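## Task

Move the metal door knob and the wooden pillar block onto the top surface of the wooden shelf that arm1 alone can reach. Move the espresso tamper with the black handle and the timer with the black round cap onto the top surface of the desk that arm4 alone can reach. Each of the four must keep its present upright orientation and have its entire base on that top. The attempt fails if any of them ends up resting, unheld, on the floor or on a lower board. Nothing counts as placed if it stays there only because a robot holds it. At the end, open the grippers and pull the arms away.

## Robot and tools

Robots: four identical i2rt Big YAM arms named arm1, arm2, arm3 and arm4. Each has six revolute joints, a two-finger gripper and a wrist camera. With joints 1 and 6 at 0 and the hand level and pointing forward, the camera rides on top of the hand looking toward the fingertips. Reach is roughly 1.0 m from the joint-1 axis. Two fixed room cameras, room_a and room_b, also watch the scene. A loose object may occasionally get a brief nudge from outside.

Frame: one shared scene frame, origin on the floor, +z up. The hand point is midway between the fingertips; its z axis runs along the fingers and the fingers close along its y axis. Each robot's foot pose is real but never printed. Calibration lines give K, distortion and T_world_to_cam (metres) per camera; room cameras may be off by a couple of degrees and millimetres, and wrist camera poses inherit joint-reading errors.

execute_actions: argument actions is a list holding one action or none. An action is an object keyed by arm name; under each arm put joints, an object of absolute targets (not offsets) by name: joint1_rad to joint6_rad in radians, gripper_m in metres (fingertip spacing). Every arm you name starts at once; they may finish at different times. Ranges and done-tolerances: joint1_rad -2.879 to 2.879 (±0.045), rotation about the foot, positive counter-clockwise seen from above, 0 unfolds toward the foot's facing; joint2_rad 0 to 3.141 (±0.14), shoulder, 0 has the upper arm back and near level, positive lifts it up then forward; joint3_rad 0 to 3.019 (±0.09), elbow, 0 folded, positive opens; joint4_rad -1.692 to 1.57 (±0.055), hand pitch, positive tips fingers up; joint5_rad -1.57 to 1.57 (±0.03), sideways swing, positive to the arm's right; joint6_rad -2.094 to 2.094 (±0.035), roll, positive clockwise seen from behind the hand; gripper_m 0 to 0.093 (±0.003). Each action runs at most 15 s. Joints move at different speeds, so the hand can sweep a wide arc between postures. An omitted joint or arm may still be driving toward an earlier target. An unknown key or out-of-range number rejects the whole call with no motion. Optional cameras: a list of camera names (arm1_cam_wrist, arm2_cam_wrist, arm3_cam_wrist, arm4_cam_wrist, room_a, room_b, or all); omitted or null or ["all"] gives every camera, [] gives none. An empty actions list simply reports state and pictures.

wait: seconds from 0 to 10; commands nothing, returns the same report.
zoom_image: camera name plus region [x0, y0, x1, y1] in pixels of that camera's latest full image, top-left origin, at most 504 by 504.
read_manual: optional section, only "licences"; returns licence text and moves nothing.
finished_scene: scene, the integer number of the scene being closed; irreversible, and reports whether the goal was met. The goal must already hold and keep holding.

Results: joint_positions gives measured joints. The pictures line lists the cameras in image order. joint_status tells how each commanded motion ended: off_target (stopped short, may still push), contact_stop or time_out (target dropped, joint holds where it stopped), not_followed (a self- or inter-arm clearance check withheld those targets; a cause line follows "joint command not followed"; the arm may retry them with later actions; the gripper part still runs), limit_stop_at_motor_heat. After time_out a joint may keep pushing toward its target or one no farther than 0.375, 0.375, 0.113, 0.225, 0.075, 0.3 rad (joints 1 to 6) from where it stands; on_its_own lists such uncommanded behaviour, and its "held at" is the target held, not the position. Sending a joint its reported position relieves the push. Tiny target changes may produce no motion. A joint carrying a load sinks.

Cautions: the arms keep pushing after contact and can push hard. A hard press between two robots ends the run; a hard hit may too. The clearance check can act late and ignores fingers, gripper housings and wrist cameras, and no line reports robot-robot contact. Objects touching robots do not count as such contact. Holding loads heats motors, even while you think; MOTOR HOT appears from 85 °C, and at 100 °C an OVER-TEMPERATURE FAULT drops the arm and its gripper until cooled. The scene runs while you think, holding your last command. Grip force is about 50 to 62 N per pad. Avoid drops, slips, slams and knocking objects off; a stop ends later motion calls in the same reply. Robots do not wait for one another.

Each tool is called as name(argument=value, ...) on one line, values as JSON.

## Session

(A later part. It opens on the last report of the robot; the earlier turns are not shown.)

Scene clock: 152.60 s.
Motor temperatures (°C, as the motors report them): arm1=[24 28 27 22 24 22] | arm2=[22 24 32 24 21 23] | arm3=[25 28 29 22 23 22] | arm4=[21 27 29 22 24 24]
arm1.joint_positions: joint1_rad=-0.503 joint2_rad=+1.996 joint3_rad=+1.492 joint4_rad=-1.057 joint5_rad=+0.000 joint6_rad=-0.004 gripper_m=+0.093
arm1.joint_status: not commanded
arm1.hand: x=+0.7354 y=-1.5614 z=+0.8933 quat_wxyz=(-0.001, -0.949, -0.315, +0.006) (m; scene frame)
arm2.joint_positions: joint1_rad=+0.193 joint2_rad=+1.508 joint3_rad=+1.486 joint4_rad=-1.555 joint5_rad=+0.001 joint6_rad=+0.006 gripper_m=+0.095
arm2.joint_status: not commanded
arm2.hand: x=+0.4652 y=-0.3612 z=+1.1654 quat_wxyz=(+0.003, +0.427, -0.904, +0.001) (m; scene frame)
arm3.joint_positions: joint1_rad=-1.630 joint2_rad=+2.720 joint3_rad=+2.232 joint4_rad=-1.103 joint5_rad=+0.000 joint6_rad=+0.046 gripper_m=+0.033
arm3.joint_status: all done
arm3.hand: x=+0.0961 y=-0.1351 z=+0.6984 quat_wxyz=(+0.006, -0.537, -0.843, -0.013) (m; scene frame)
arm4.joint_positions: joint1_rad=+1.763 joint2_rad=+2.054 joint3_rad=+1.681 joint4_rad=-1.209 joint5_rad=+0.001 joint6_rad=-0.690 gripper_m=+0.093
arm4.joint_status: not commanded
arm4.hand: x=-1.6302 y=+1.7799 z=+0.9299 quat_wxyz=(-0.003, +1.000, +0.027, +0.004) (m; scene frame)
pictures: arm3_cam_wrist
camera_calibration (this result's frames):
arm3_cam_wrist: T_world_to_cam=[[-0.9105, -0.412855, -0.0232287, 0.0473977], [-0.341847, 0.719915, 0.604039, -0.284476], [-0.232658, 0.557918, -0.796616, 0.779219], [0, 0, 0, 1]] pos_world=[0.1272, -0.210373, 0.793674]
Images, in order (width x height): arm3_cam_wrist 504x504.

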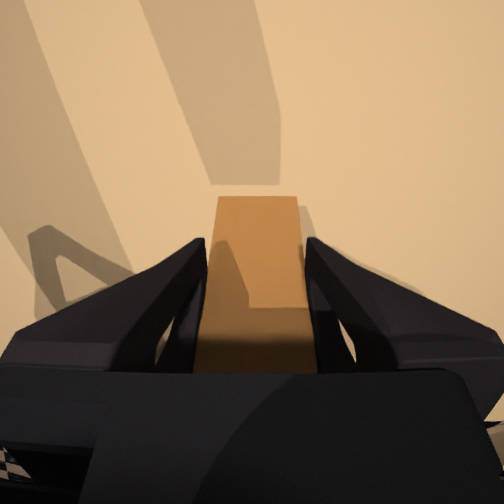

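execute_actions(actions=[{"arm3":{"joints":{"gripper_m":0.093}},"arm4":{"joints":{"joint1_rad":-1.81,"joint2_rad":2.2,"joint3_rad":1.9,"joint4_rad":-1.27,"joint6_rad":0}}}], cameras=["arm4_cam_wrist"])

execute_actions(actions=[{"arm3":{"joints":{"joint2_rad":2.2,"joint3_rad":2.0,"joint4_rad":-1.37}}}], cameras=[])

execute_actions(actions=[{"arm3":{"joints":{"joint1_rad":0.3,"joint2_rad":1.6,"joint3_rad":1.5}},"arm2":{"joints":{"joint1_rad":1.03,"joint2_rad":2.05,"joint3_rad":1.5,"joint4_rad":-1.02,"joint6_rad":-0.3}}}], cameras=["arm2_cam_wrist"])

Scene clock: 162.60 s.
Motor temperatures (°C, as the motors report them): arm1=[24 28 27 22 24 22] | arm2=[22 24 32 24 21 23] | arm3=[25 28 29 22 23 22] | arm4=[21 27 29 22 24 24]
arm1.joint_positions: joint1_rad=-0.503 joint2_rad=+1.996 joint3_rad=+1.492 joint4_rad=-1.057 joint5_rad=+0.000 joint6_rad=-0.004 gripper_m=+0.093
arm1.joint_status: not commanded
arm1.hand: x=+0.7354 y=-1.5614 z=+0.8933 quat_wxyz=(-0.001, -0.949, -0.315, +0.006) (m; scene frame)
arm2.joint_positions: joint1_rad=+0.193 joint2_rad=+1.508 joint3_rad=+1.486 joint4_rad=-1.555 joint5_rad=+0.001 joint6_rad=+0.006 gripper_m=+0.095
arm2.joint_status: not commanded
arm2.hand: x=+0.4652 y=-0.3612 z=+1.1654 quat_wxyz=(+0.003, +0.427, -0.904, +0.001) (m; scene frame)
arm3.joint_positions: joint1_rad=-1.630 joint2_rad=+2.720 joint3_rad=+2.232 joint4_rad=-1.103 joint5_rad=+0.000 joint6_rad=+0.046 gripper_m=+0.093
arm3.joint_status: all done
arm3.hand: x=+0.0961 y=-0.1351 z=+0.6984 quat_wxyz=(+0.006, -0.537, -0.843, -0.013) (m; scene frame)
arm4.joint_positions: joint1_rad=-1.823 joint2_rad=+2.215 joint3_rad=+1.878 joint4_rad=-1.259 joint5_rad=+0.002 joint6_rad=-0.010 gripper_m=+0.093
arm4.joint_status: all done
arm4.hand: x=-0.8296 y=+0.8362 z=+0.8888 quat_wxyz=(+0.015, -0.510, -0.860, -0.010) (m; scene frame)
pictures: arm4_cam_wrist
camera_calibration (this result's frames):
arm4_cam_wrist: T_world_to_cam=[[-0.871284, -0.490777, 0.00173354, -0.316221], [-0.387793, 0.690611, 0.610469, -1.43582], [-0.300801, 0.531219, -0.792038, 0.131489], [0, 0, 0, 1]] pos_world=[-0.792767, 0.766551, 0.981216]
Images, in order (width x height): arm4_cam_wrist 504x504.

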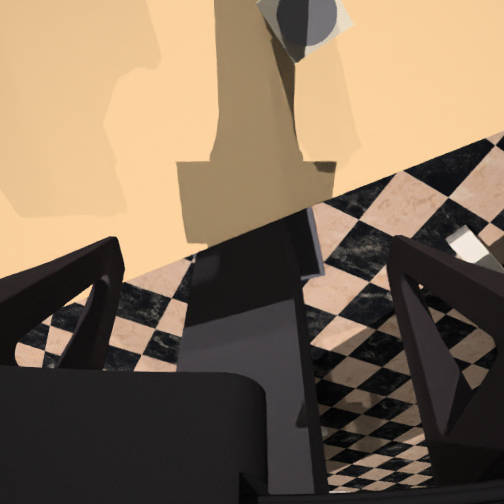

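Scene clock: 164.33 s.
Motor temperatures (°C, as the motors report them): arm1=[24 28 27 22 24 22] | arm2=[22 24 32 24 21 23] | arm3=[25 28 29 22 23 22] | arm4=[21 27 29 22 24 24]
arm1.joint_positions: joint1_rad=-0.503 joint2_rad=+1.996 joint3_rad=+1.492 joint4_rad=-1.057 joint5_rad=+0.000 joint6_rad=-0.004 gripper_m=+0.093
arm1.joint_status: not commanded
arm1.hand: x=+0.7354 y=-1.5614 z=+0.8933 quat_wxyz=(-0.001, -0.949, -0.315, +0.006) (m; scene frame)
arm2.joint_positions: joint1_rad=+0.193 joint2_rad=+1.508 joint3_rad=+1.486 joint4_rad=-1.555 joint5_rad=+0.001 joint6_rad=+0.006 gripper_m=+0.095
arm2.joint_status: not commanded
arm2.hand: x=+0.4652 y=-0.3612 z=+1.1654 quat_wxyz=(+0.003, +0.427, -0.904, +0.001) (m; scene frame)
arm3.joint_positions: joint1_rad=-1.630 joint2_rad=+2.201 joint3_rad=+1.995 joint4_rad=-1.357 joint5_rad=+0.000 joint6_rad=+0.046 gripper_m=+0.093
arm3.joint_status: all done
arm3.hand: x=+0.0684 y=-0.0918 z=+0.9726 quat_wxyz=(-0.007, -0.538, -0.843, -0.005) (m; scene frame)
arm4.joint_positions: joint1_rad=-1.823 joint2_rad=+2.215 joint3_rad=+1.878 joint4_rad=-1.259 joint5_rad=+0.002 joint6_rad=-0.010 gripper_m=+0.093
arm4.joint_status: not commanded
arm4.hand: x=-0.8296 y=+0.8362 z=+0.8888 quat_wxyz=(+0.015, -0.510, -0.860, -0.010) (m; scene frame)
pictures: none
No camera images: the call's "cameras" was empty. Leave "cameras" out to get every camera's image.

Scene clock: 166.33 s.
Motor temperatures (°C, as the motors report them): arm1=[24 28 27 22 24 22] | arm2=[22 24 32 24 21 23] | arm3=[25 28 29 22 23 22] | arm4=[21 27 30 21 24 24]
arm1.joint_positions: joint1_rad=-0.503 joint2_rad=+1.996 joint3_rad=+1.492 joint4_rad=-1.057 joint5_rad=+0.000 joint6_rad=-0.004 gripper_m=+0.093
arm1.joint_status: not commanded
arm1.hand: x=+0.7354 y=-1.5614 z=+0.8933 quat_wxyz=(-0.001, -0.949, -0.315, +0.006) (m; scene frame)
arm2.joint_positions: joint1_rad=+1.024 joint2_rad=+2.055 joint3_rad=+1.486 joint4_rad=-1.036 joint5_rad=-0.001 joint6_rad=-0.292 gripper_m=+0.095
arm2.joint_status: all done
arm2.hand: x=+0.0989 y=-0.1414 z=+0.8904 quat_wxyz=(+0.013, +0.844, -0.535, +0.010) (m; scene frame)
arm3.joint_positions: joint1_rad=+0.307 joint2_rad=+1.601 joint3_rad=+1.505 joint4_rad=-1.358 joint5_rad=+0.000 joint6_rad=+0.046 gripper_m=+0.093
arm3.joint_status: all done
arm3.hand: x=+0.0917 y=+0.8881 z=+1.1356 quat_wxyz=(-0.061, +0.390, -0.919, -0.027) (m; scene frame)
arm4.joint_positions: joint1_rad=-1.823 joint2_rad=+2.215 joint3_rad=+1.878 joint4_rad=-1.259 joint5_rad=+0.002 joint6_rad=-0.010 gripper_m=+0.093
arm4.joint_status: not commanded
arm4.hand: x=-0.8296 y=+0.8362 z=+0.8888 quat_wxyz=(+0.015, -0.510, -0.860, -0.010) (m; scene frame)
pictures: arm2_cam_wrist
camera_calibration (this result's frames):
arm2_cam_wrist: T_world_to_cam=[[0.907834, 0.418626, -0.0242641, -0.00600983], [0.343739, -0.709797, 0.614843, -0.678953], [0.240167, -0.566516, -0.788276, 0.716575], [0, 0, 0, 1]] pos_world=[0.0667413, -0.0734519, 0.982163]
Images, in order (width x height): arm2_cam_wrist 504x504.

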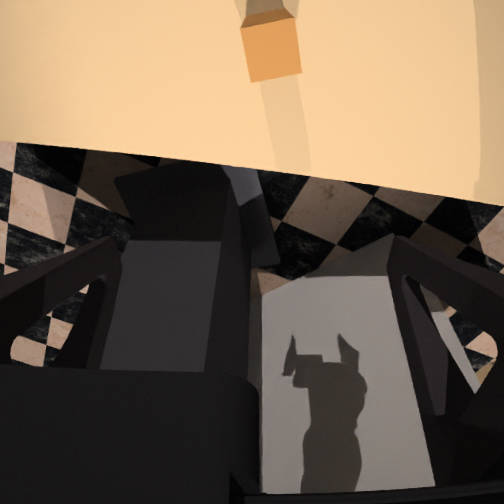

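execute_actions(actions=[{"arm2":{"joints":{"joint1_rad":1.045,"joint2_rad":2.27,"joint3_rad":1.79,"joint4_rad":-1.06}},"arm4":{"joints":{"joint1_rad":-1.86,"joint2_rad":2.327,"joint3_rad":1.735,"joint4_rad":-0.608,"joint6_rad":-0.58}}}], cameras=["arm2_cam_wrist","arm4_cam_wrist"])

Scene clock: 174.90 s.
Motor temperatures (°C, as the motors report them): arm1=[24 28 27 22 24 22] | arm2=[22 24 32 24 21 23] | arm3=[25 27 29 22 23 22] | arm4=[21 28 30 22 24 24]
arm1.joint_positions: joint1_rad=-0.503 joint2_rad=+1.996 joint3_rad=+1.492 joint4_rad=-1.057 joint5_rad=+0.000 joint6_rad=-0.004 gripper_m=+0.093
arm1.joint_status: not commanded
arm1.hand: x=+0.7354 y=-1.5614 z=+0.8933 quat_wxyz=(-0.001, -0.949, -0.315, +0.006) (m; scene frame)
arm2.joint_positions: joint1_rad=+1.042 joint2_rad=+2.287 joint3_rad=+1.738 joint4_rad=-1.049 joint5_rad=-0.001 joint6_rad=-0.292 gripper_m=+0.095
arm2.joint_status: all done
arm2.hand: x=+0.0769 y=-0.0752 z=+0.8340 quat_wxyz=(+0.011, +0.849, -0.528, +0.008) (m; scene frame)
arm3.joint_positions: joint1_rad=+0.307 joint2_rad=+1.601 joint3_rad=+1.505 joint4_rad=-1.358 joint5_rad=+0.000 joint6_rad=+0.046 gripper_m=+0.093
arm3.joint_status: not commanded
arm3.hand: x=+0.0917 y=+0.8881 z=+1.1356 quat_wxyz=(-0.061, +0.390, -0.919, -0.027) (m; scene frame)
arm4.joint_positions: joint1_rad=-1.852 joint2_rad=+2.337 joint3_rad=+1.710 joint4_rad=-0.623 joint5_rad=+0.002 joint6_rad=-0.567 gripper_m=+0.093
arm4.joint_status: all done
arm4.hand: x=-0.8191 y=+0.7730 z=+0.7666 quat_wxyz=(-0.104, -0.265, -0.952, +0.114) (m; scene frame)
pictures: arm2_cam_wrist, arm4_cam_wrist
camera_calibration (this result's frames):
arm2_cam_wrist: T_world_to_cam=[[0.899832, 0.435649, -0.0226419, -0.0145482], [0.357517, -0.706721, 0.610513, -0.586924], [0.249968, -0.557454, -0.791682, 0.717721], [0, 0, 0, 1]] pos_world=[0.0435194, -0.00835772, 0.926202]
arm4_cam_wrist: T_world_to_cam=[[-0.518992, -0.837847, 0.169293, 0.0904886], [-0.765238, 0.543669, 0.344725, -1.30535], [-0.380866, 0.0493598, -0.923312, 0.478983], [0, 0, 0, 1]] pos_world=[-0.769511, 0.761851, 0.876917]
Images, in order (width x height): arm2_cam_wrist 504x504, arm4_cam_wrist 504x504.

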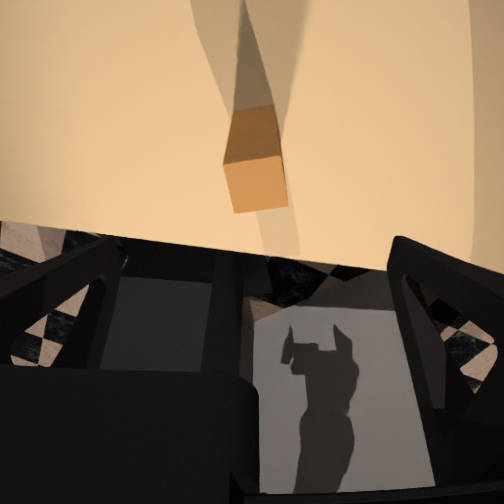

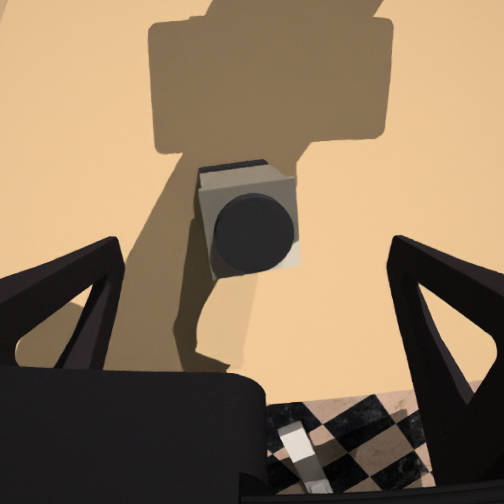

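execute_actions(actions=[{"arm2":{"joints":{"joint2_rad":2.51,"joint3_rad":1.745,"joint4_rad":-0.8}},"arm4":{"joints":{"joint1_rad":-1.89,"joint2_rad":2.388,"joint3_rad":1.64,"joint4_rad":-0.5}}}], cameras=["arm2_cam_wrist","arm4_cam_wrist"])

Scene clock: 184.40 s.
Motor temperatures (°C, as the motors report them): arm1=[24 28 27 22 24 22] | arm2=[22 25 33 24 21 23] | arm3=[25 27 28 22 23 22] | arm4=[21 28 29 22 24 24]
arm1.joint_positions: joint1_rad=-0.503 joint2_rad=+1.996 joint3_rad=+1.492 joint4_rad=-1.057 joint5_rad=+0.000 joint6_rad=-0.004 gripper_m=+0.093
arm1.joint_status: not commanded
arm1.hand: x=+0.7354 y=-1.5614 z=+0.8933 quat_wxyz=(-0.001, -0.949, -0.315, +0.006) (m; scene frame)
arm2.joint_positions: joint1_rad=+1.042 joint2_rad=+2.518 joint3_rad=+1.734 joint4_rad=-0.816 joint5_rad=-0.001 joint6_rad=-0.292 gripper_m=+0.095
arm2.joint_status: all done
arm2.hand: x=+0.0781 y=-0.0833 z=+0.6884 quat_wxyz=(+0.011, +0.849, -0.528, +0.009) (m; scene frame)
arm3.joint_positions: joint1_rad=+0.307 joint2_rad=+1.601 joint3_rad=+1.505 joint4_rad=-1.358 joint5_rad=+0.000 joint6_rad=+0.046 gripper_m=+0.093
arm3.joint_status: not commanded
arm3.hand: x=+0.0917 y=+0.8881 z=+1.1356 quat_wxyz=(-0.061, +0.390, -0.919, -0.027) (m; scene frame)
arm4.joint_positions: joint1_rad=-1.882 joint2_rad=+2.400 joint3_rad=+1.629 joint4_rad=-0.516 joint5_rad=+0.001 joint6_rad=-0.567 gripper_m=+0.093
arm4.joint_status: all done
arm4.hand: x=-0.8517 y=+0.7920 z=+0.7020 quat_wxyz=(-0.090, -0.280, -0.950, +0.102) (m; scene frame)
pictures: arm2_cam_wrist, arm4_cam_wrist
camera_calibration (this result's frames):
arm2_cam_wrist: T_world_to_cam=[[0.899836, 0.435624, -0.0229627, -0.0151648], [0.357402, -0.706031, 0.611378, -0.50473], [0.250119, -0.558347, -0.791005, 0.597028], [0, 0, 0, 1]] pos_world=[0.0447095, -0.0164005, 0.780485]
arm4_cam_wrist: T_world_to_cam=[[-0.541315, -0.827337, 0.149971, 0.0866838], [-0.743031, 0.554172, 0.375231, -1.32919], [-0.393553, 0.091685, -0.914719, 0.355595], [0, 0, 0, 1]] pos_world=[-0.800759, 0.775713, 0.811022]
Images, in order (width x height): arm2_cam_wrist 504x504, arm4_cam_wrist 504x504.

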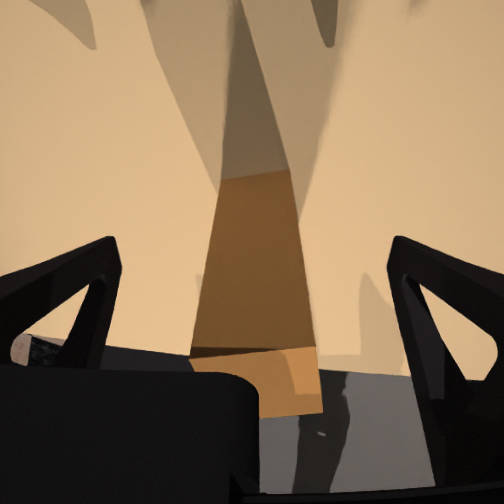

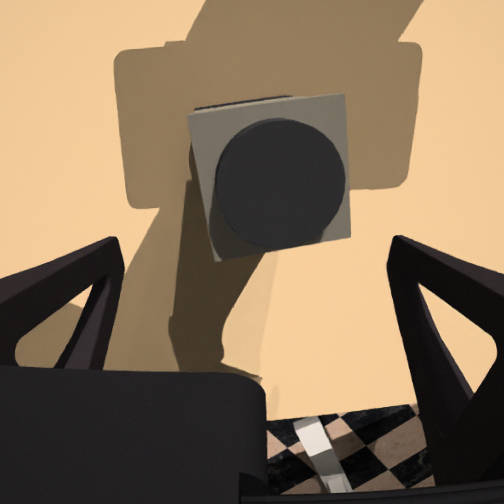

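execute_actions(actions=[{"arm2":{"joints":{"gripper_m":0}},"arm4":{"joints":{"joint2_rad":2.545,"joint3_rad":1.73,"joint4_rad":-0.41}}}], cameras=["arm4_cam_wrist"])

Scene clock: 189.73 s.
Motor temperatures (°C, as the motors report them): arm1=[24 28 27 22 24 22] | arm2=[22 25 32 24 21 23] | arm3=[25 27 28 22 23 22] | arm4=[21 28 29 22 24 24]
arm1.joint_positions: joint1_rad=-0.503 joint2_rad=+1.996 joint3_rad=+1.492 joint4_rad=-1.057 joint5_rad=+0.000 joint6_rad=-0.004 gripper_m=+0.093
arm1.joint_status: not commanded
arm1.hand: x=+0.7354 y=-1.5614 z=+0.8933 quat_wxyz=(-0.001, -0.949, -0.315, +0.006) (m; scene frame)
arm2.joint_positions: joint1_rad=+1.042 joint2_rad=+2.518 joint3_rad=+1.734 joint4_rad=-0.815 joint5_rad=-0.001 joint6_rad=-0.293 gripper_m=+0.035
arm2.joint_status: gripper_m off_target (ended at +0.035, target +0.000)
arm2.hand: x=+0.0781 y=-0.0831 z=+0.6884 quat_wxyz=(+0.011, +0.850, -0.527, +0.008) (m; scene frame)
arm3.joint_positions: joint1_rad=+0.307 joint2_rad=+1.601 joint3_rad=+1.505 joint4_rad=-1.358 joint5_rad=+0.000 joint6_rad=+0.046 gripper_m=+0.093
arm3.joint_status: not commanded
arm3.hand: x=+0.0917 y=+0.8881 z=+1.1356 quat_wxyz=(-0.061, +0.390, -0.919, -0.027) (m; scene frame)
arm4.joint_positions: joint1_rad=-1.883 joint2_rad=+2.540 joint3_rad=+1.712 joint4_rad=-0.419 joint5_rad=+0.000 joint6_rad=-0.568 gripper_m=+0.093
arm4.joint_status: all done
arm4.hand: x=-0.8437 y=+0.7753 z=+0.6418 quat_wxyz=(-0.104, -0.279, -0.948, +0.116) (m; scene frame)
pictures: arm4_cam_wrist
camera_calibration (this result's frames):
arm4_cam_wrist: T_world_to_cam=[[-0.543959, -0.821756, 0.16978, 0.066872], [-0.74962, 0.566815, 0.341745, -1.28531], [-0.377065, 0.058625, -0.92433, 0.350966], [0, 0, 0, 1]] pos_world=[-0.794786, 0.762913, 0.752304]
Images, in order (width x height): arm4_cam_wrist 504x504.

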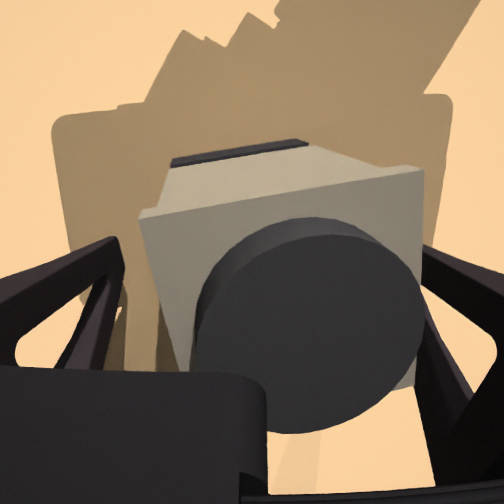

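execute_actions(actions=[{"arm2":{"joints":{"joint2_rad":1.85,"joint3_rad":1.6,"joint4_rad":-1.32}},"arm4":{"joints":{"gripper_m":0}}}], cameras=["arm4_cam_wrist"])

execute_actions(actions=[{"arm2":{"joints":{"joint1_rad":-1.0}},"arm4":{"joints":{"joint2_rad":2.1,"joint3_rad":1.72,"joint4_rad":-0.87}}}], cameras=["arm2_cam_wrist","arm4_cam_wrist","room_b"])

Scene clock: 194.47 s.
Motor temperatures (°C, as the motors report them): arm1=[24 28 27 22 24 22] | arm2=[22 25 32 24 21 23] | arm3=[25 27 28 22 23 22] | arm4=[21 28 29 22 24 24]
arm1.joint_positions: joint1_rad=-0.503 joint2_rad=+1.996 joint3_rad=+1.492 joint4_rad=-1.057 joint5_rad=+0.000 joint6_rad=-0.004 gripper_m=+0.093
arm1.joint_status: not commanded
arm1.hand: x=+0.7354 y=-1.5614 z=+0.8933 quat_wxyz=(-0.001, -0.949, -0.315, +0.006) (m; scene frame)
arm2.joint_positions: joint1_rad=+1.042 joint2_rad=+1.868 joint3_rad=+1.585 joint4_rad=-1.305 joint5_rad=-0.001 joint6_rad=-0.293 gripper_m=+0.035
arm2.joint_status: all done
arm2.hand: x=+0.0905 y=-0.1545 z=+1.0276 quat_wxyz=(+0.007, +0.850, -0.527, +0.005) (m; scene frame)
arm3.joint_positions: joint1_rad=+0.307 joint2_rad=+1.601 joint3_rad=+1.505 joint4_rad=-1.358 joint5_rad=+0.000 joint6_rad=+0.046 gripper_m=+0.093
arm3.joint_status: not commanded
arm3.hand: x=+0.0917 y=+0.8881 z=+1.1356 quat_wxyz=(-0.061, +0.390, -0.919, -0.027) (m; scene frame)
arm4.joint_positions: joint1_rad=-1.883 joint2_rad=+2.538 joint3_rad=+1.715 joint4_rad=-0.417 joint5_rad=-0.001 joint6_rad=-0.569 gripper_m=+0.045
arm4.joint_status: gripper_m off_target (ended at +0.045, target +0.000)
arm4.hand: x=-0.8427 y=+0.7727 z=+0.6445 quat_wxyz=(-0.106, -0.279, -0.947, +0.119) (m; scene frame)
pictures: arm4_cam_wrist
camera_calibration (this result's frames):
arm4_cam_wrist: T_world_to_cam=[[-0.54407, -0.821023, 0.172943, 0.0621524], [-0.751055, 0.568445, 0.335836, -1.28267], [-0.374038, 0.0528281, -0.925908, 0.36204], [0, 0, 0, 1]] pos_world=[-0.794127, 0.761032, 0.755234]
Images, in order (width x height): arm4_cam_wrist 504x504.

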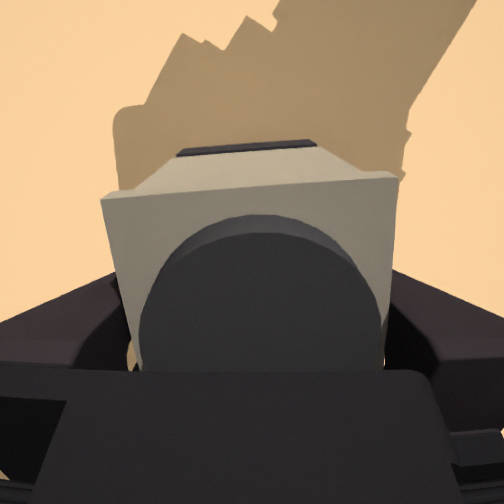

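Scene clock: 196.80 s.
Motor temperatures (°C, as the motors report them): arm1=[24 28 27 22 24 22] | arm2=[22 25 32 24 21 23] | arm3=[25 27 28 22 23 22] | arm4=[21 28 29 22 24 24]
arm1.joint_positions: joint1_rad=-0.503 joint2_rad=+1.996 joint3_rad=+1.492 joint4_rad=-1.057 joint5_rad=+0.000 joint6_rad=-0.004 gripper_m=+0.093
arm1.joint_status: not commanded
arm1.hand: x=+0.7354 y=-1.5614 z=+0.8933 quat_wxyz=(-0.001, -0.949, -0.315, +0.006) (m; scene frame)
arm2.joint_positions: joint1_rad=-1.003 joint2_rad=+1.868 joint3_rad=+1.585 joint4_rad=-1.305 joint5_rad=+0.001 joint6_rad=-0.294 gripper_m=+0.035
arm2.joint_status: all done
arm2.hand: x=+0.7169 y=-0.8773 z=+1.0264 quat_wxyz=(+0.009, -0.007, -1.000, -0.002) (m; scene frame)
arm3.joint_positions: joint1_rad=+0.307 joint2_rad=+1.601 joint3_rad=+1.505 joint4_rad=-1.358 joint5_rad=+0.000 joint6_rad=+0.046 gripper_m=+0.093
arm3.joint_status: not commanded
arm3.hand: x=+0.0917 y=+0.8881 z=+1.1356 quat_wxyz=(-0.061, +0.390, -0.919, -0.027) (m; scene frame)
arm4.joint_positions: joint1_rad=-1.883 joint2_rad=+2.121 joint3_rad=+1.703 joint4_rad=-0.863 joint5_rad=-0.001 joint6_rad=-0.569 gripper_m=+0.045
arm4.joint_status: all done
arm4.hand: x=-0.8486 y=+0.7832 z=+0.8945 quat_wxyz=(-0.093, -0.280, -0.950, +0.103) (m; scene frame)
pictures: arm2_cam_wrist, arm4_cam_wrist, room_b
camera_calibration (this result's frames):
arm2_cam_wrist: T_world_to_cam=[[-0.0220802, -0.999601, -0.0175933, -0.840025], [-0.79626, 0.0069419, 0.604914, -0.0410921], [-0.604551, 0.0273655, -0.796096, 1.39314], [0, 0, 0, 1]] pos_world=[0.790956, -0.877529, 1.11915]
arm4_cam_wrist: T_world_to_cam=[[-0.54113, -0.827233, 0.151205, 0.0511611], [-0.745021, 0.554989, 0.370041, -1.39193], [-0.390028, 0.0875897, -0.916628, 0.54168], [0, 0, 0, 1]] pos_world=[-0.798065, 0.767384, 1.00386]
Images, in order (width x height): arm2_cam_wrist 504x504, arm4_cam_wrist 504x504, room_b 672x504.

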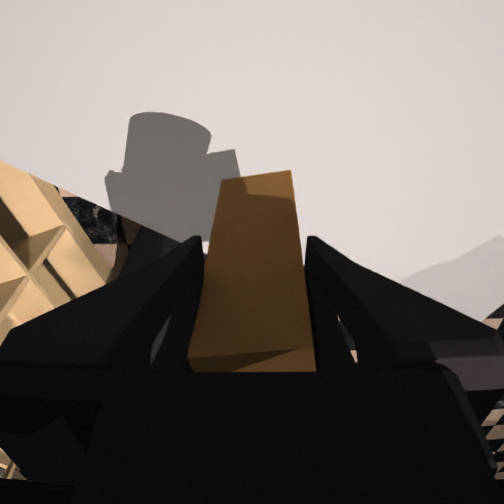

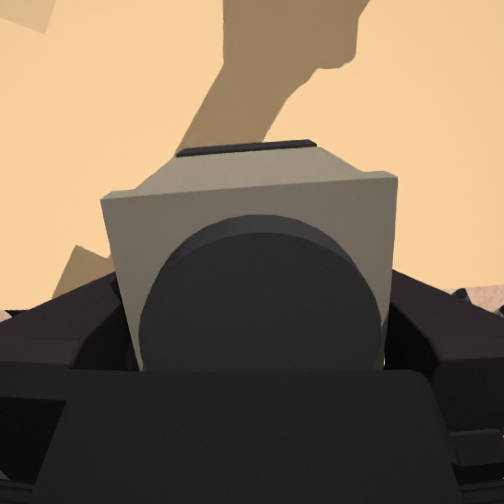

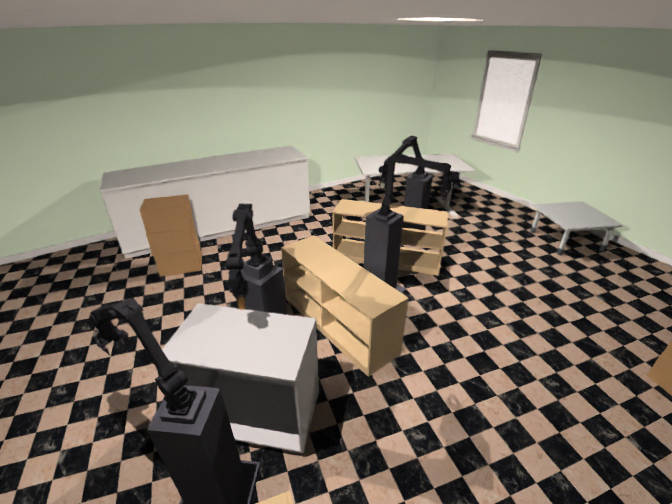

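execute_actions(actions=[{"arm2":{"joints":{"joint1_rad":-1.037,"joint2_rad":2.138,"joint3_rad":1.7,"joint4_rad":-1.1}},"arm4":{"joints":{"joint1_rad":1.5}}}], cameras=["arm2_cam_wrist","arm4_cam_wrist"])

execute_actions(actions=[{"arm2":{"joints":{"joint2_rad":2.25,"joint3_rad":1.66,"joint4_rad":-0.98}},"arm4":{"joints":{"joint2_rad":2.29,"joint3_rad":1.65,"joint4_rad":-0.6}}}], cameras=["arm2_cam_wrist","arm4_cam_wrist","room_a"])

Scene clock: 204.90 s.
Motor temperatures (°C, as the motors report them): arm1=[24 28 27 22 24 22] | arm2=[22 25 32 24 21 23] | arm3=[25 26 28 22 23 22] | arm4=[21 28 29 22 24 24]
arm1.joint_positions: joint1_rad=-0.503 joint2_rad=+1.996 joint3_rad=+1.492 joint4_rad=-1.057 joint5_rad=+0.000 joint6_rad=-0.004 gripper_m=+0.093
arm1.joint_status: not commanded
arm1.hand: x=+0.7354 y=-1.5614 z=+0.8933 quat_wxyz=(-0.001, -0.949, -0.315, +0.006) (m; scene frame)
arm2.joint_positions: joint1_rad=-1.039 joint2_rad=+2.154 joint3_rad=+1.667 joint4_rad=-1.115 joint5_rad=+0.001 joint6_rad=-0.294 gripper_m=+0.035
arm2.joint_status: all done
arm2.hand: x=+0.7638 y=-0.9154 z=+0.8912 quat_wxyz=(+0.015, -0.025, -1.000, -0.005) (m; scene frame)
arm3.joint_positions: joint1_rad=+0.307 joint2_rad=+1.601 joint3_rad=+1.505 joint4_rad=-1.358 joint5_rad=+0.000 joint6_rad=+0.046 gripper_m=+0.093
arm3.joint_status: not commanded
arm3.hand: x=+0.0917 y=+0.8881 z=+1.1356 quat_wxyz=(-0.061, +0.390, -0.919, -0.027) (m; scene frame)
arm4.joint_positions: joint1_rad=+1.513 joint2_rad=+2.121 joint3_rad=+1.703 joint4_rad=-0.863 joint5_rad=-0.002 joint6_rad=-0.570 gripper_m=+0.044
arm4.joint_status: all done
arm4.hand: x=-1.5795 y=+1.9567 z=+0.9092 quat_wxyz=(-0.101, +0.977, -0.155, -0.110) (m; scene frame)
pictures: arm2_cam_wrist, arm4_cam_wrist
camera_calibration (this result's frames):
arm2_cam_wrist: T_world_to_cam=[[-0.058146, -0.998081, -0.0213075, -0.847185], [-0.787819, 0.0327666, 0.615035, 0.0864724], [-0.613156, 0.0525483, -0.788212, 1.33744], [0, 0, 0, 1]] pos_world=[0.838925, -0.918672, 0.982953]
arm4_cam_wrist: T_world_to_cam=[[0.314939, 0.933674, 0.170489, -1.48673], [0.86333, -0.356441, 0.357226, 1.74224], [0.394302, 0.0346837, -0.918326, 1.51115], [0, 0, 0, 1]] pos_world=[-1.63175, 1.95671, 1.01883]
Images, in order (width x height): arm2_cam_wrist 504x504, arm4_cam_wrist 504x504.

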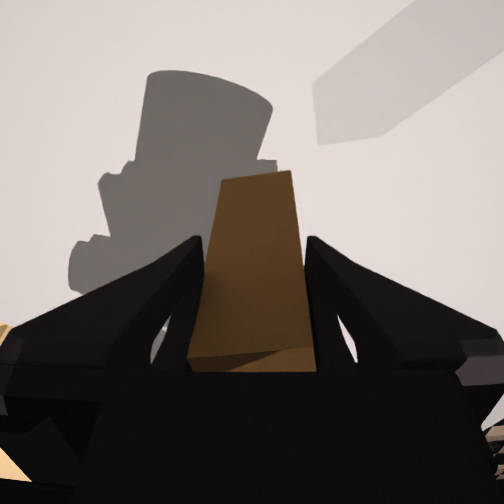

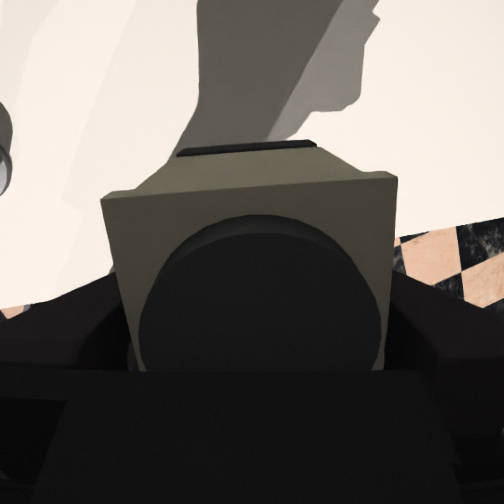

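Scene clock: 206.03 s.
Motor temperatures (°C, as the motors report them): arm1=[24 28 27 22 24 22] | arm2=[22 25 32 24 21 23] | arm3=[25 26 28 22 23 22] | arm4=[21 28 29 22 24 24]
arm1.joint_positions: joint1_rad=-0.503 joint2_rad=+1.996 joint3_rad=+1.492 joint4_rad=-1.057 joint5_rad=+0.000 joint6_rad=-0.004 gripper_m=+0.093
arm1.joint_status: not commanded
arm1.hand: x=+0.7354 y=-1.5614 z=+0.8933 quat_wxyz=(-0.001, -0.949, -0.315, +0.006) (m; scene frame)
arm2.joint_positions: joint1_rad=-1.039 joint2_rad=+2.213 joint3_rad=+1.671 joint4_rad=-1.000 joint5_rad=+0.000 joint6_rad=-0.294 gripper_m=+0.035
arm2.joint_status: all done
arm2.hand: x=+0.7829 y=-0.9220 z=+0.8566 quat_wxyz=(-0.013, -0.025, -1.000, +0.004) (m; scene frame)
arm3.joint_positions: joint1_rad=+0.307 joint2_rad=+1.601 joint3_rad=+1.505 joint4_rad=-1.358 joint5_rad=+0.000 joint6_rad=+0.046 gripper_m=+0.093
arm3.joint_status: not commanded
arm3.hand: x=+0.0917 y=+0.8881 z=+1.1356 quat_wxyz=(-0.061, +0.390, -0.919, -0.027) (m; scene frame)
arm4.joint_positions: joint1_rad=+1.511 joint2_rad=+2.316 joint3_rad=+1.629 joint4_rad=-0.618 joint5_rad=-0.002 joint6_rad=-0.570 gripper_m=+0.044
arm4.joint_status: all done
arm4.hand: x=-1.5734 y=+1.9528 z=+0.7660 quat_wxyz=(-0.094, +0.978, -0.156, -0.101) (m; scene frame)
pictures: arm2_cam_wrist, arm4_cam_wrist, room_a
camera_calibration (this result's frames):
arm2_cam_wrist: T_world_to_cam=[[-0.0570114, -0.998358, -0.00551628, -0.868111], [-0.821446, 0.0437671, 0.568604, 0.199324], [-0.567429, 0.0369483, -0.822593, 1.30154], [0, 0, 0, 1]] pos_world=[0.852772, -0.923499, 0.95251]
arm4_cam_wrist: T_world_to_cam=[[0.314522, 0.9359, 0.158641, -1.45652], [0.857403, -0.351811, 0.375618, 1.75431], [0.407352, 0.0178793, -0.913096, 1.42674], [0, 0, 0, 1]] pos_world=[-1.62723, 1.95483, 0.87486]
Images, in order (width x height): arm2_cam_wrist 504x504, arm4_cam_wrist 504x504, room_a 672x504.

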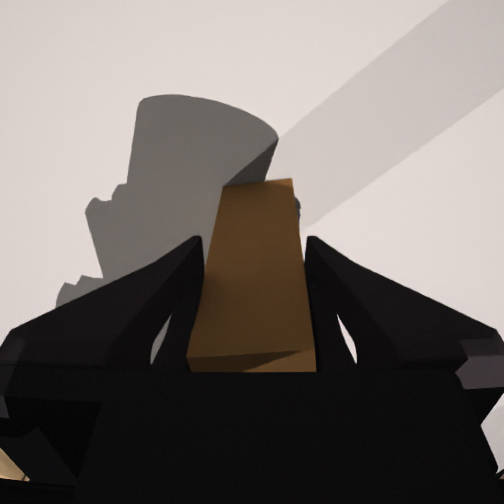

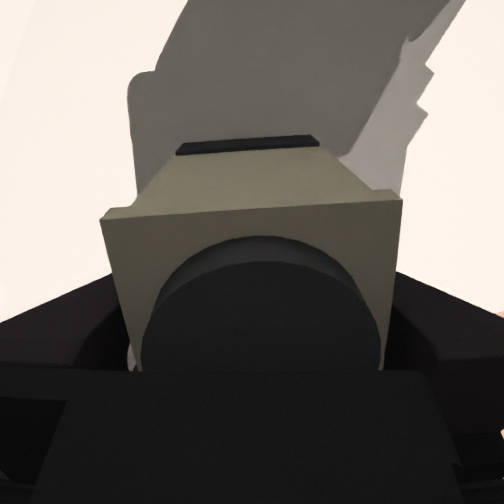

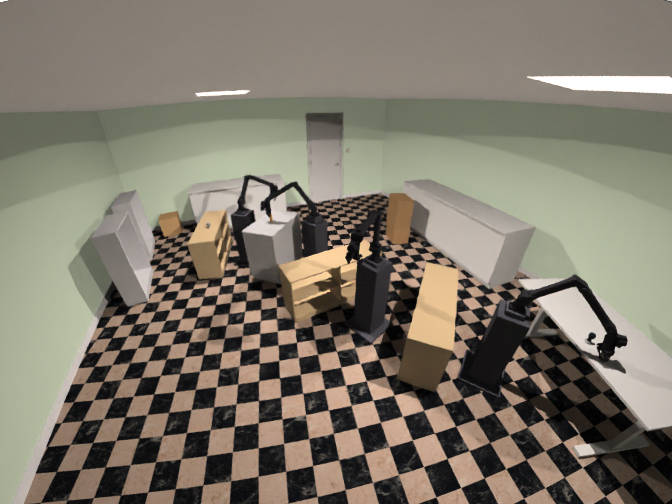

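execute_actions(actions=[{"arm2":{"joints":{"joint2_rad":2.205,"joint4_rad":-1.03,"gripper_m":0.093}},"arm4":{"joints":{"gripper_m":0.093}}}], cameras=["arm2_cam_wrist","arm4_cam_wrist"])

execute_actions(actions=[{"arm2":{"joints":{"joint2_rad":1.95,"joint3_rad":1.67,"joint4_rad":-1.29}},"arm4":{"joints":{"joint2_rad":2.1,"joint3_rad":1.63,"joint4_rad":-0.8}}}], cameras=["arm2_cam_wrist","arm4_cam_wrist"])

Scene clock: 210.93 s.
Motor temperatures (°C, as the motors report them): arm1=[24 28 27 22 24 22] | arm2=[22 25 32 24 21 23] | arm3=[25 26 28 22 23 22] | arm4=[21 28 29 22 24 24]
arm1.joint_positions: joint1_rad=-0.503 joint2_rad=+1.996 joint3_rad=+1.492 joint4_rad=-1.057 joint5_rad=+0.000 joint6_rad=-0.004 gripper_m=+0.093
arm1.joint_status: not commanded
arm1.hand: x=+0.7354 y=-1.5614 z=+0.8933 quat_wxyz=(-0.001, -0.949, -0.315, +0.006) (m; scene frame)
arm2.joint_positions: joint1_rad=-1.039 joint2_rad=+2.211 joint3_rad=+1.669 joint4_rad=-1.015 joint5_rad=+0.000 joint6_rad=-0.294 gripper_m=+0.093
arm2.joint_status: all done
arm2.hand: x=+0.7792 y=-0.9207 z=+0.8572 quat_wxyz=(-0.006, -0.025, -1.000, +0.002) (m; scene frame)
arm3.joint_positions: joint1_rad=+0.307 joint2_rad=+1.601 joint3_rad=+1.505 joint4_rad=-1.358 joint5_rad=+0.000 joint6_rad=+0.046 gripper_m=+0.093
arm3.joint_status: not commanded
arm3.hand: x=+0.0917 y=+0.8881 z=+1.1356 quat_wxyz=(-0.061, +0.390, -0.919, -0.027) (m; scene frame)
arm4.joint_positions: joint1_rad=+1.511 joint2_rad=+2.313 joint3_rad=+1.629 joint4_rad=-0.617 joint5_rad=-0.001 joint6_rad=-0.570 gripper_m=+0.093
arm4.joint_status: all done
arm4.hand: x=-1.5740 y=+1.9535 z=+0.7678 quat_wxyz=(-0.095, +0.978, -0.156, -0.102) (m; scene frame)
pictures: arm2_cam_wrist, arm4_cam_wrist
camera_calibration (this result's frames):
arm2_cam_wrist: T_world_to_cam=[[-0.0571133, -0.998321, -0.00961087, -0.863358], [-0.813607, 0.0409626, 0.57997, 0.177412], [-0.578603, 0.0409435, -0.814581, 1.30536], [0, 0, 0, 1]] pos_world=[0.850319, -0.922622, 0.952131]
arm4_cam_wrist: T_world_to_cam=[[0.314936, 0.935365, 0.160959, -1.45742], [0.858169, -0.353074, 0.372672, 1.76026], [0.405415, 0.0207623, -0.913897, 1.42058], [0, 0, 0, 1]] pos_world=[-1.62753, 1.95523, 0.876845]
Images, in order (width x height): arm2_cam_wrist 504x504, arm4_cam_wrist 504x504.

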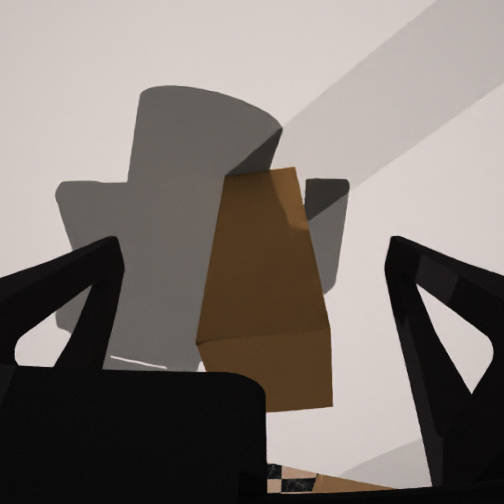

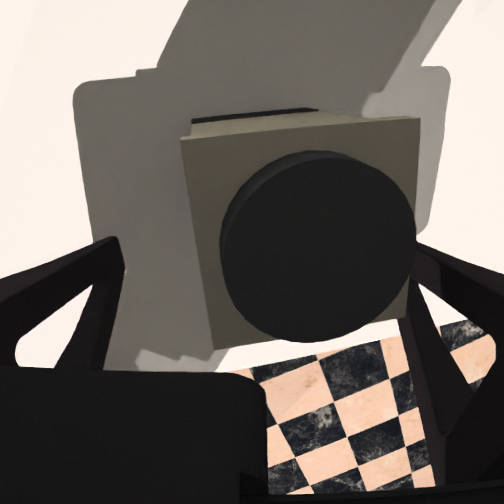

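Scene clock: 212.37 s.
Motor temperatures (°C, as the motors report them): arm1=[24 28 27 22 24 22] | arm2=[22 25 32 24 21 23] | arm3=[25 26 28 22 23 22] | arm4=[21 28 29 22 24 24]
arm1.joint_positions: joint1_rad=-0.503 joint2_rad=+1.996 joint3_rad=+1.492 joint4_rad=-1.057 joint5_rad=+0.000 joint6_rad=-0.004 gripper_m=+0.093
arm1.joint_status: not commanded
arm1.hand: x=+0.7354 y=-1.5614 z=+0.8933 quat_wxyz=(-0.001, -0.949, -0.315, +0.006) (m; scene frame)
arm2.joint_positions: joint1_rad=-1.039 joint2_rad=+1.955 joint3_rad=+1.666 joint4_rad=-1.274 joint5_rad=+0.000 joint6_rad=-0.294 gripper_m=+0.093
arm2.joint_status: all done
arm2.hand: x=+0.7431 y=-0.9078 z=+1.0079 quat_wxyz=(-0.003, -0.025, -1.000, +0.001) (m; scene frame)
arm3.joint_positions: joint1_rad=+0.307 joint2_rad=+1.601 joint3_rad=+1.505 joint4_rad=-1.358 joint5_rad=+0.000 joint6_rad=+0.046 gripper_m=+0.093
arm3.joint_status: not commanded
arm3.hand: x=+0.0917 y=+0.8881 z=+1.1356 quat_wxyz=(-0.061, +0.390, -0.919, -0.027) (m; scene frame)
arm4.joint_positions: joint1_rad=+1.511 joint2_rad=+2.099 joint3_rad=+1.615 joint4_rad=-0.789 joint5_rad=-0.001 joint6_rad=-0.570 gripper_m=+0.093
arm4.joint_status: all done
arm4.hand: x=-1.5687 y=+1.9457 z=+0.8930 quat_wxyz=(-0.104, +0.976, -0.156, -0.112) (m; scene frame)
pictures: arm2_cam_wrist, arm4_cam_wrist
camera_calibration (this result's frames):
arm2_cam_wrist: T_world_to_cam=[[-0.057177, -0.998298, -0.0114421, -0.849192], [-0.810051, 0.03969, 0.585015, 0.0512431], [-0.583566, 0.042718, -0.810942, 1.40836], [0, 0, 0, 1]] pos_world=[0.814826, -0.909943, 1.1024]
arm4_cam_wrist: T_world_to_cam=[[0.317646, 0.931888, 0.175177, -1.47361], [0.864409, -0.360524, 0.350457, 1.75041], [0.389742, 0.0401031, -0.92005, 1.47624], [0, 0, 0, 1]] pos_world=[-1.62034, 1.9451, 1.00291]
Images, in order (width x height): arm2_cam_wrist 504x504, arm4_cam_wrist 504x504.

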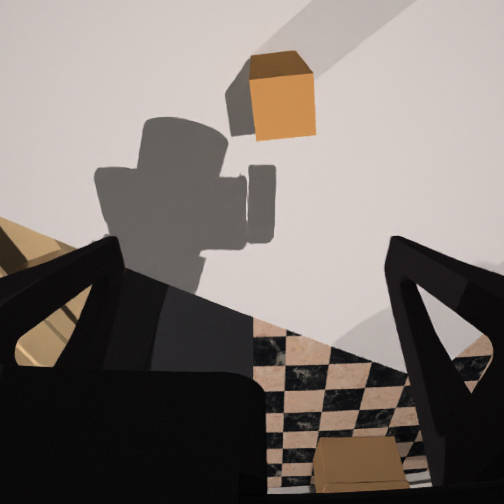

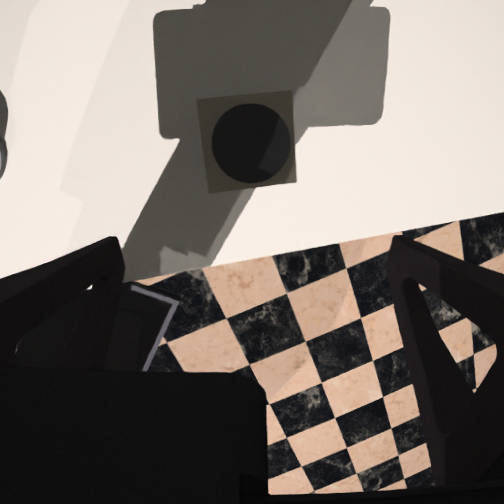

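execute_actions(actions=[{"arm2":{"joints":{"joint1_rad":0.3}},"arm4":{"joints":{"joint1_rad":0.3}}}], cameras=[])

execute_actions(actions=[{"arm1":{"joints":{"joint1_rad":-1.76,"joint2_rad":1.74,"joint3_rad":1.415,"joint4_rad":-1.245,"joint6_rad":-0.57}}}], cameras=["arm1_cam_wrist"])

Scene clock: 217.47 s.
Motor temperatures (°C, as the motors report them): arm1=[24 28 27 22 24 22] | arm2=[22 25 32 24 21 23] | arm3=[25 26 28 22 23 22] | arm4=[21 28 29 22 24 24]
arm1.joint_positions: joint1_rad=-0.503 joint2_rad=+1.996 joint3_rad=+1.492 joint4_rad=-1.057 joint5_rad=+0.000 joint6_rad=-0.004 gripper_m=+0.093
arm1.joint_status: not commanded
arm1.hand: x=+0.7354 y=-1.5614 z=+0.8933 quat_wxyz=(-0.001, -0.949, -0.315, +0.006) (m; scene frame)
arm2.joint_positions: joint1_rad=+0.303 joint2_rad=+1.955 joint3_rad=+1.666 joint4_rad=-1.274 joint5_rad=-0.001 joint6_rad=-0.295 gripper_m=+0.093
arm2.joint_status: all done
arm2.hand: x=+0.5054 y=-0.2071 z=+1.0085 quat_wxyz=(-0.003, +0.603, -0.798, -0.003) (m; scene frame)
arm3.joint_positions: joint1_rad=+0.307 joint2_rad=+1.601 joint3_rad=+1.505 joint4_rad=-1.358 joint5_rad=+0.000 joint6_rad=+0.046 gripper_m=+0.093
arm3.joint_status: not commanded
arm3.hand: x=+0.0917 y=+0.8881 z=+1.1356 quat_wxyz=(-0.061, +0.390, -0.919, -0.027) (m; scene frame)
arm4.joint_positions: joint1_rad=+0.287 joint2_rad=+2.099 joint3_rad=+1.615 joint4_rad=-0.789 joint5_rad=+0.002 joint6_rad=-0.570 gripper_m=+0.093
arm4.joint_status: all done
arm4.hand: x=-0.7875 y=+2.0006 z=+0.8927 quat_wxyz=(-0.148, +0.708, -0.689, -0.037) (m; scene frame)
pictures: none
No camera images: the call's "cameras" was empty. Leave "cameras" out to get every camera's image.

Scene clock: 219.27 s.
Motor temperatures (°C, as the motors report them): arm1=[24 28 27 22 24 22] | arm2=[22 25 32 24 21 23] | arm3=[25 26 28 22 23 22] | arm4=[21 28 29 22 24 24]
arm1.joint_positions: joint1_rad=-1.766 joint2_rad=+1.739 joint3_rad=+1.409 joint4_rad=-1.231 joint5_rad=+0.000 joint6_rad=-0.563 gripper_m=+0.093
arm1.joint_status: all done
arm1.hand: x=+0.7812 y=-0.9160 z=+0.9990 quat_wxyz=(+0.003, -1.000, +0.031, +0.005) (m; scene frame)
arm2.joint_positions: joint1_rad=+0.303 joint2_rad=+1.955 joint3_rad=+1.666 joint4_rad=-1.274 joint5_rad=-0.001 joint6_rad=-0.295 gripper_m=+0.093
arm2.joint_status: not commanded
arm2.hand: x=+0.5054 y=-0.2071 z=+1.0085 quat_wxyz=(-0.003, +0.603, -0.798, -0.003) (m; scene frame)
arm3.joint_positions: joint1_rad=+0.307 joint2_rad=+1.601 joint3_rad=+1.505 joint4_rad=-1.358 joint5_rad=+0.000 joint6_rad=+0.046 gripper_m=+0.093
arm3.joint_status: not commanded
arm3.hand: x=+0.0917 y=+0.8881 z=+1.1356 quat_wxyz=(-0.061, +0.390, -0.919, -0.027) (m; scene frame)
arm4.joint_positions: joint1_rad=+0.287 joint2_rad=+2.099 joint3_rad=+1.615 joint4_rad=-0.789 joint5_rad=+0.002 joint6_rad=-0.570 gripper_m=+0.093
arm4.joint_status: not commanded
arm4.hand: x=-0.7875 y=+2.0006 z=+0.8927 quat_wxyz=(-0.148, +0.708, -0.689, -0.037) (m; scene frame)
pictures: arm1_cam_wrist
camera_calibration (this result's frames):
arm1_cam_wrist: T_world_to_cam=[[0.0538305, 0.998499, -0.0100514, 0.888081], [0.81481, -0.0381043, 0.578474, -1.24762], [0.577223, -0.0393295, -0.815639, 0.453042], [0, 0, 0, 1]] pos_world=[0.707259, -0.91647, 1.10016]
Images, in order (width x height): arm1_cam_wrist 504x504.

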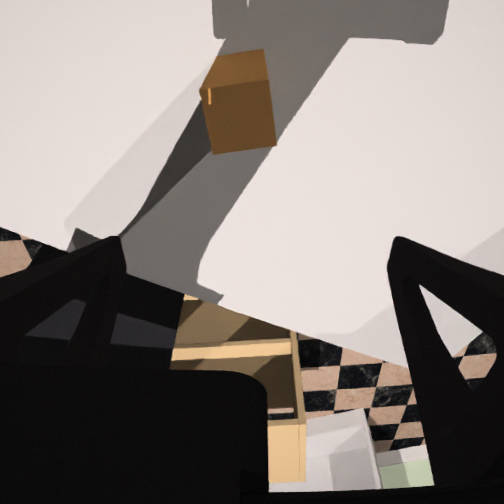

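execute_actions(actions=[{"arm1":{"joints":{"joint1_rad":-1.725,"joint2_rad":1.855,"joint3_rad":1.5,"joint4_rad":-1.19}}}], cameras=["arm1_cam_wrist"])

execute_actions(actions=[{"arm1":{"joints":{"joint2_rad":1.97,"joint3_rad":1.39,"joint4_rad":-0.975}}}], cameras=["arm1_cam_wrist"])

Scene clock: 223.53 s.
Motor temperatures (°C, as the motors report them): arm1=[24 28 28 22 24 22] | arm2=[22 25 32 24 21 23] | arm3=[25 26 28 22 23 22] | arm4=[21 28 29 22 24 24]
arm1.joint_positions: joint1_rad=-1.723 joint2_rad=+1.859 joint3_rad=+1.459 joint4_rad=-1.201 joint5_rad=+0.000 joint6_rad=-0.564 gripper_m=+0.093
arm1.joint_status: all done
arm1.hand: x=+0.7489 y=-0.9214 z=+0.9563 quat_wxyz=(-0.008, -1.000, +0.009, -0.011) (m; scene frame)
arm2.joint_positions: joint1_rad=+0.303 joint2_rad=+1.955 joint3_rad=+1.666 joint4_rad=-1.274 joint5_rad=-0.001 joint6_rad=-0.295 gripper_m=+0.093
arm2.joint_status: not commanded
arm2.hand: x=+0.5054 y=-0.2071 z=+1.0085 quat_wxyz=(-0.003, +0.603, -0.798, -0.003) (m; scene frame)
arm3.joint_positions: joint1_rad=+0.307 joint2_rad=+1.601 joint3_rad=+1.505 joint4_rad=-1.358 joint5_rad=+0.000 joint6_rad=+0.046 gripper_m=+0.093
arm3.joint_status: not commanded
arm3.hand: x=+0.0917 y=+0.8881 z=+1.1356 quat_wxyz=(-0.061, +0.390, -0.919, -0.027) (m; scene frame)
arm4.joint_positions: joint1_rad=+0.287 joint2_rad=+2.099 joint3_rad=+1.615 joint4_rad=-0.789 joint5_rad=+0.002 joint6_rad=-0.570 gripper_m=+0.093
arm4.joint_status: not commanded
arm4.hand: x=-0.7875 y=+2.0006 z=+0.8927 quat_wxyz=(-0.148, +0.708, -0.689, -0.037) (m; scene frame)
pictures: arm1_cam_wrist
camera_calibration (this result's frames):
arm1_cam_wrist: T_world_to_cam=[[0.01099, 0.999467, -0.0307547, 0.94755], [0.796639, 0.00983751, 0.604375, -1.16381], [0.604355, -0.0311425, -0.796106, 0.405263], [0, 0, 0, 1]] pos_world=[0.671799, -0.922975, 1.05515]
Images, in order (width x height): arm1_cam_wrist 504x504.

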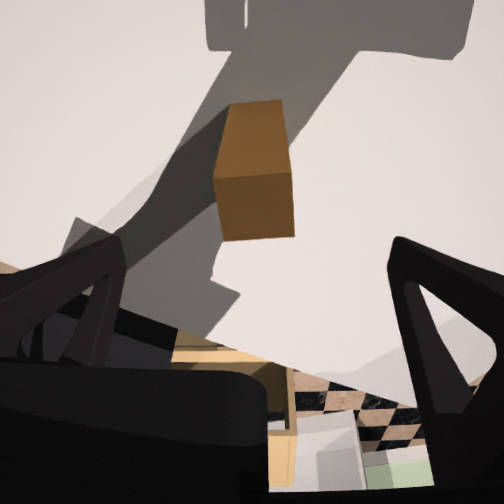

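Scene clock: 224.60 s.
Motor temperatures (°C, as the motors report them): arm1=[24 28 28 22 24 22] | arm2=[22 25 32 24 21 23] | arm3=[25 26 28 22 23 22] | arm4=[21 28 29 22 24 24]
arm1.joint_positions: joint1_rad=-1.723 joint2_rad=+1.979 joint3_rad=+1.385 joint4_rad=-0.990 joint5_rad=+0.000 joint6_rad=-0.564 gripper_m=+0.093
arm1.joint_status: all done
arm1.hand: x=+0.7416 y=-0.9167 z=+0.8679 quat_wxyz=(-0.003, -1.000, +0.009, -0.004) (m; scene frame)
arm2.joint_positions: joint1_rad=+0.303 joint2_rad=+1.955 joint3_rad=+1.666 joint4_rad=-1.274 joint5_rad=-0.001 joint6_rad=-0.295 gripper_m=+0.093
arm2.joint_status: not commanded
arm2.hand: x=+0.5054 y=-0.2071 z=+1.0085 quat_wxyz=(-0.003, +0.603, -0.798, -0.003) (m; scene frame)
arm3.joint_positions: joint1_rad=+0.307 joint2_rad=+1.601 joint3_rad=+1.505 joint4_rad=-1.358 joint5_rad=+0.000 joint6_rad=+0.046 gripper_m=+0.093
arm3.joint_status: not commanded
arm3.hand: x=+0.0917 y=+0.8881 z=+1.1356 quat_wxyz=(-0.061, +0.390, -0.919, -0.027) (m; scene frame)
arm4.joint_positions: joint1_rad=+0.287 joint2_rad=+2.099 joint3_rad=+1.615 joint4_rad=-0.789 joint5_rad=+0.002 joint6_rad=-0.570 gripper_m=+0.093
arm4.joint_status: not commanded
arm4.hand: x=-0.7875 y=+2.0006 z=+0.8927 quat_wxyz=(-0.148, +0.708, -0.689, -0.037) (m; scene frame)
pictures: arm1_cam_wrist
camera_calibration (this result's frames):
arm1_cam_wrist: T_world_to_cam=[[0.0106511, 0.999699, -0.0221001, 0.933176], [0.804659, 0.00455214, 0.59372, -1.10616], [0.593642, -0.0241068, -0.804368, 0.360994], [0, 0, 0, 1]] pos_world=[0.665845, -0.919157, 0.967747]
Images, in order (width x height): arm1_cam_wrist 504x504.

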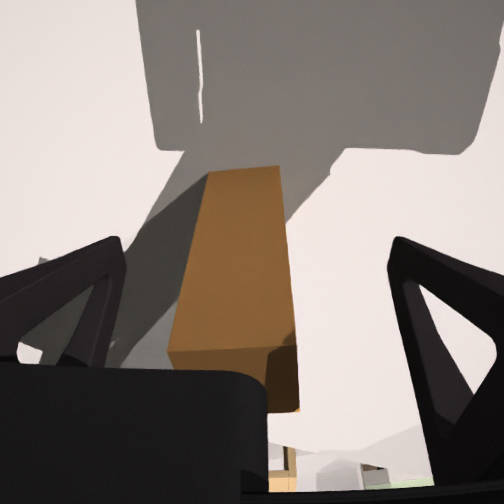

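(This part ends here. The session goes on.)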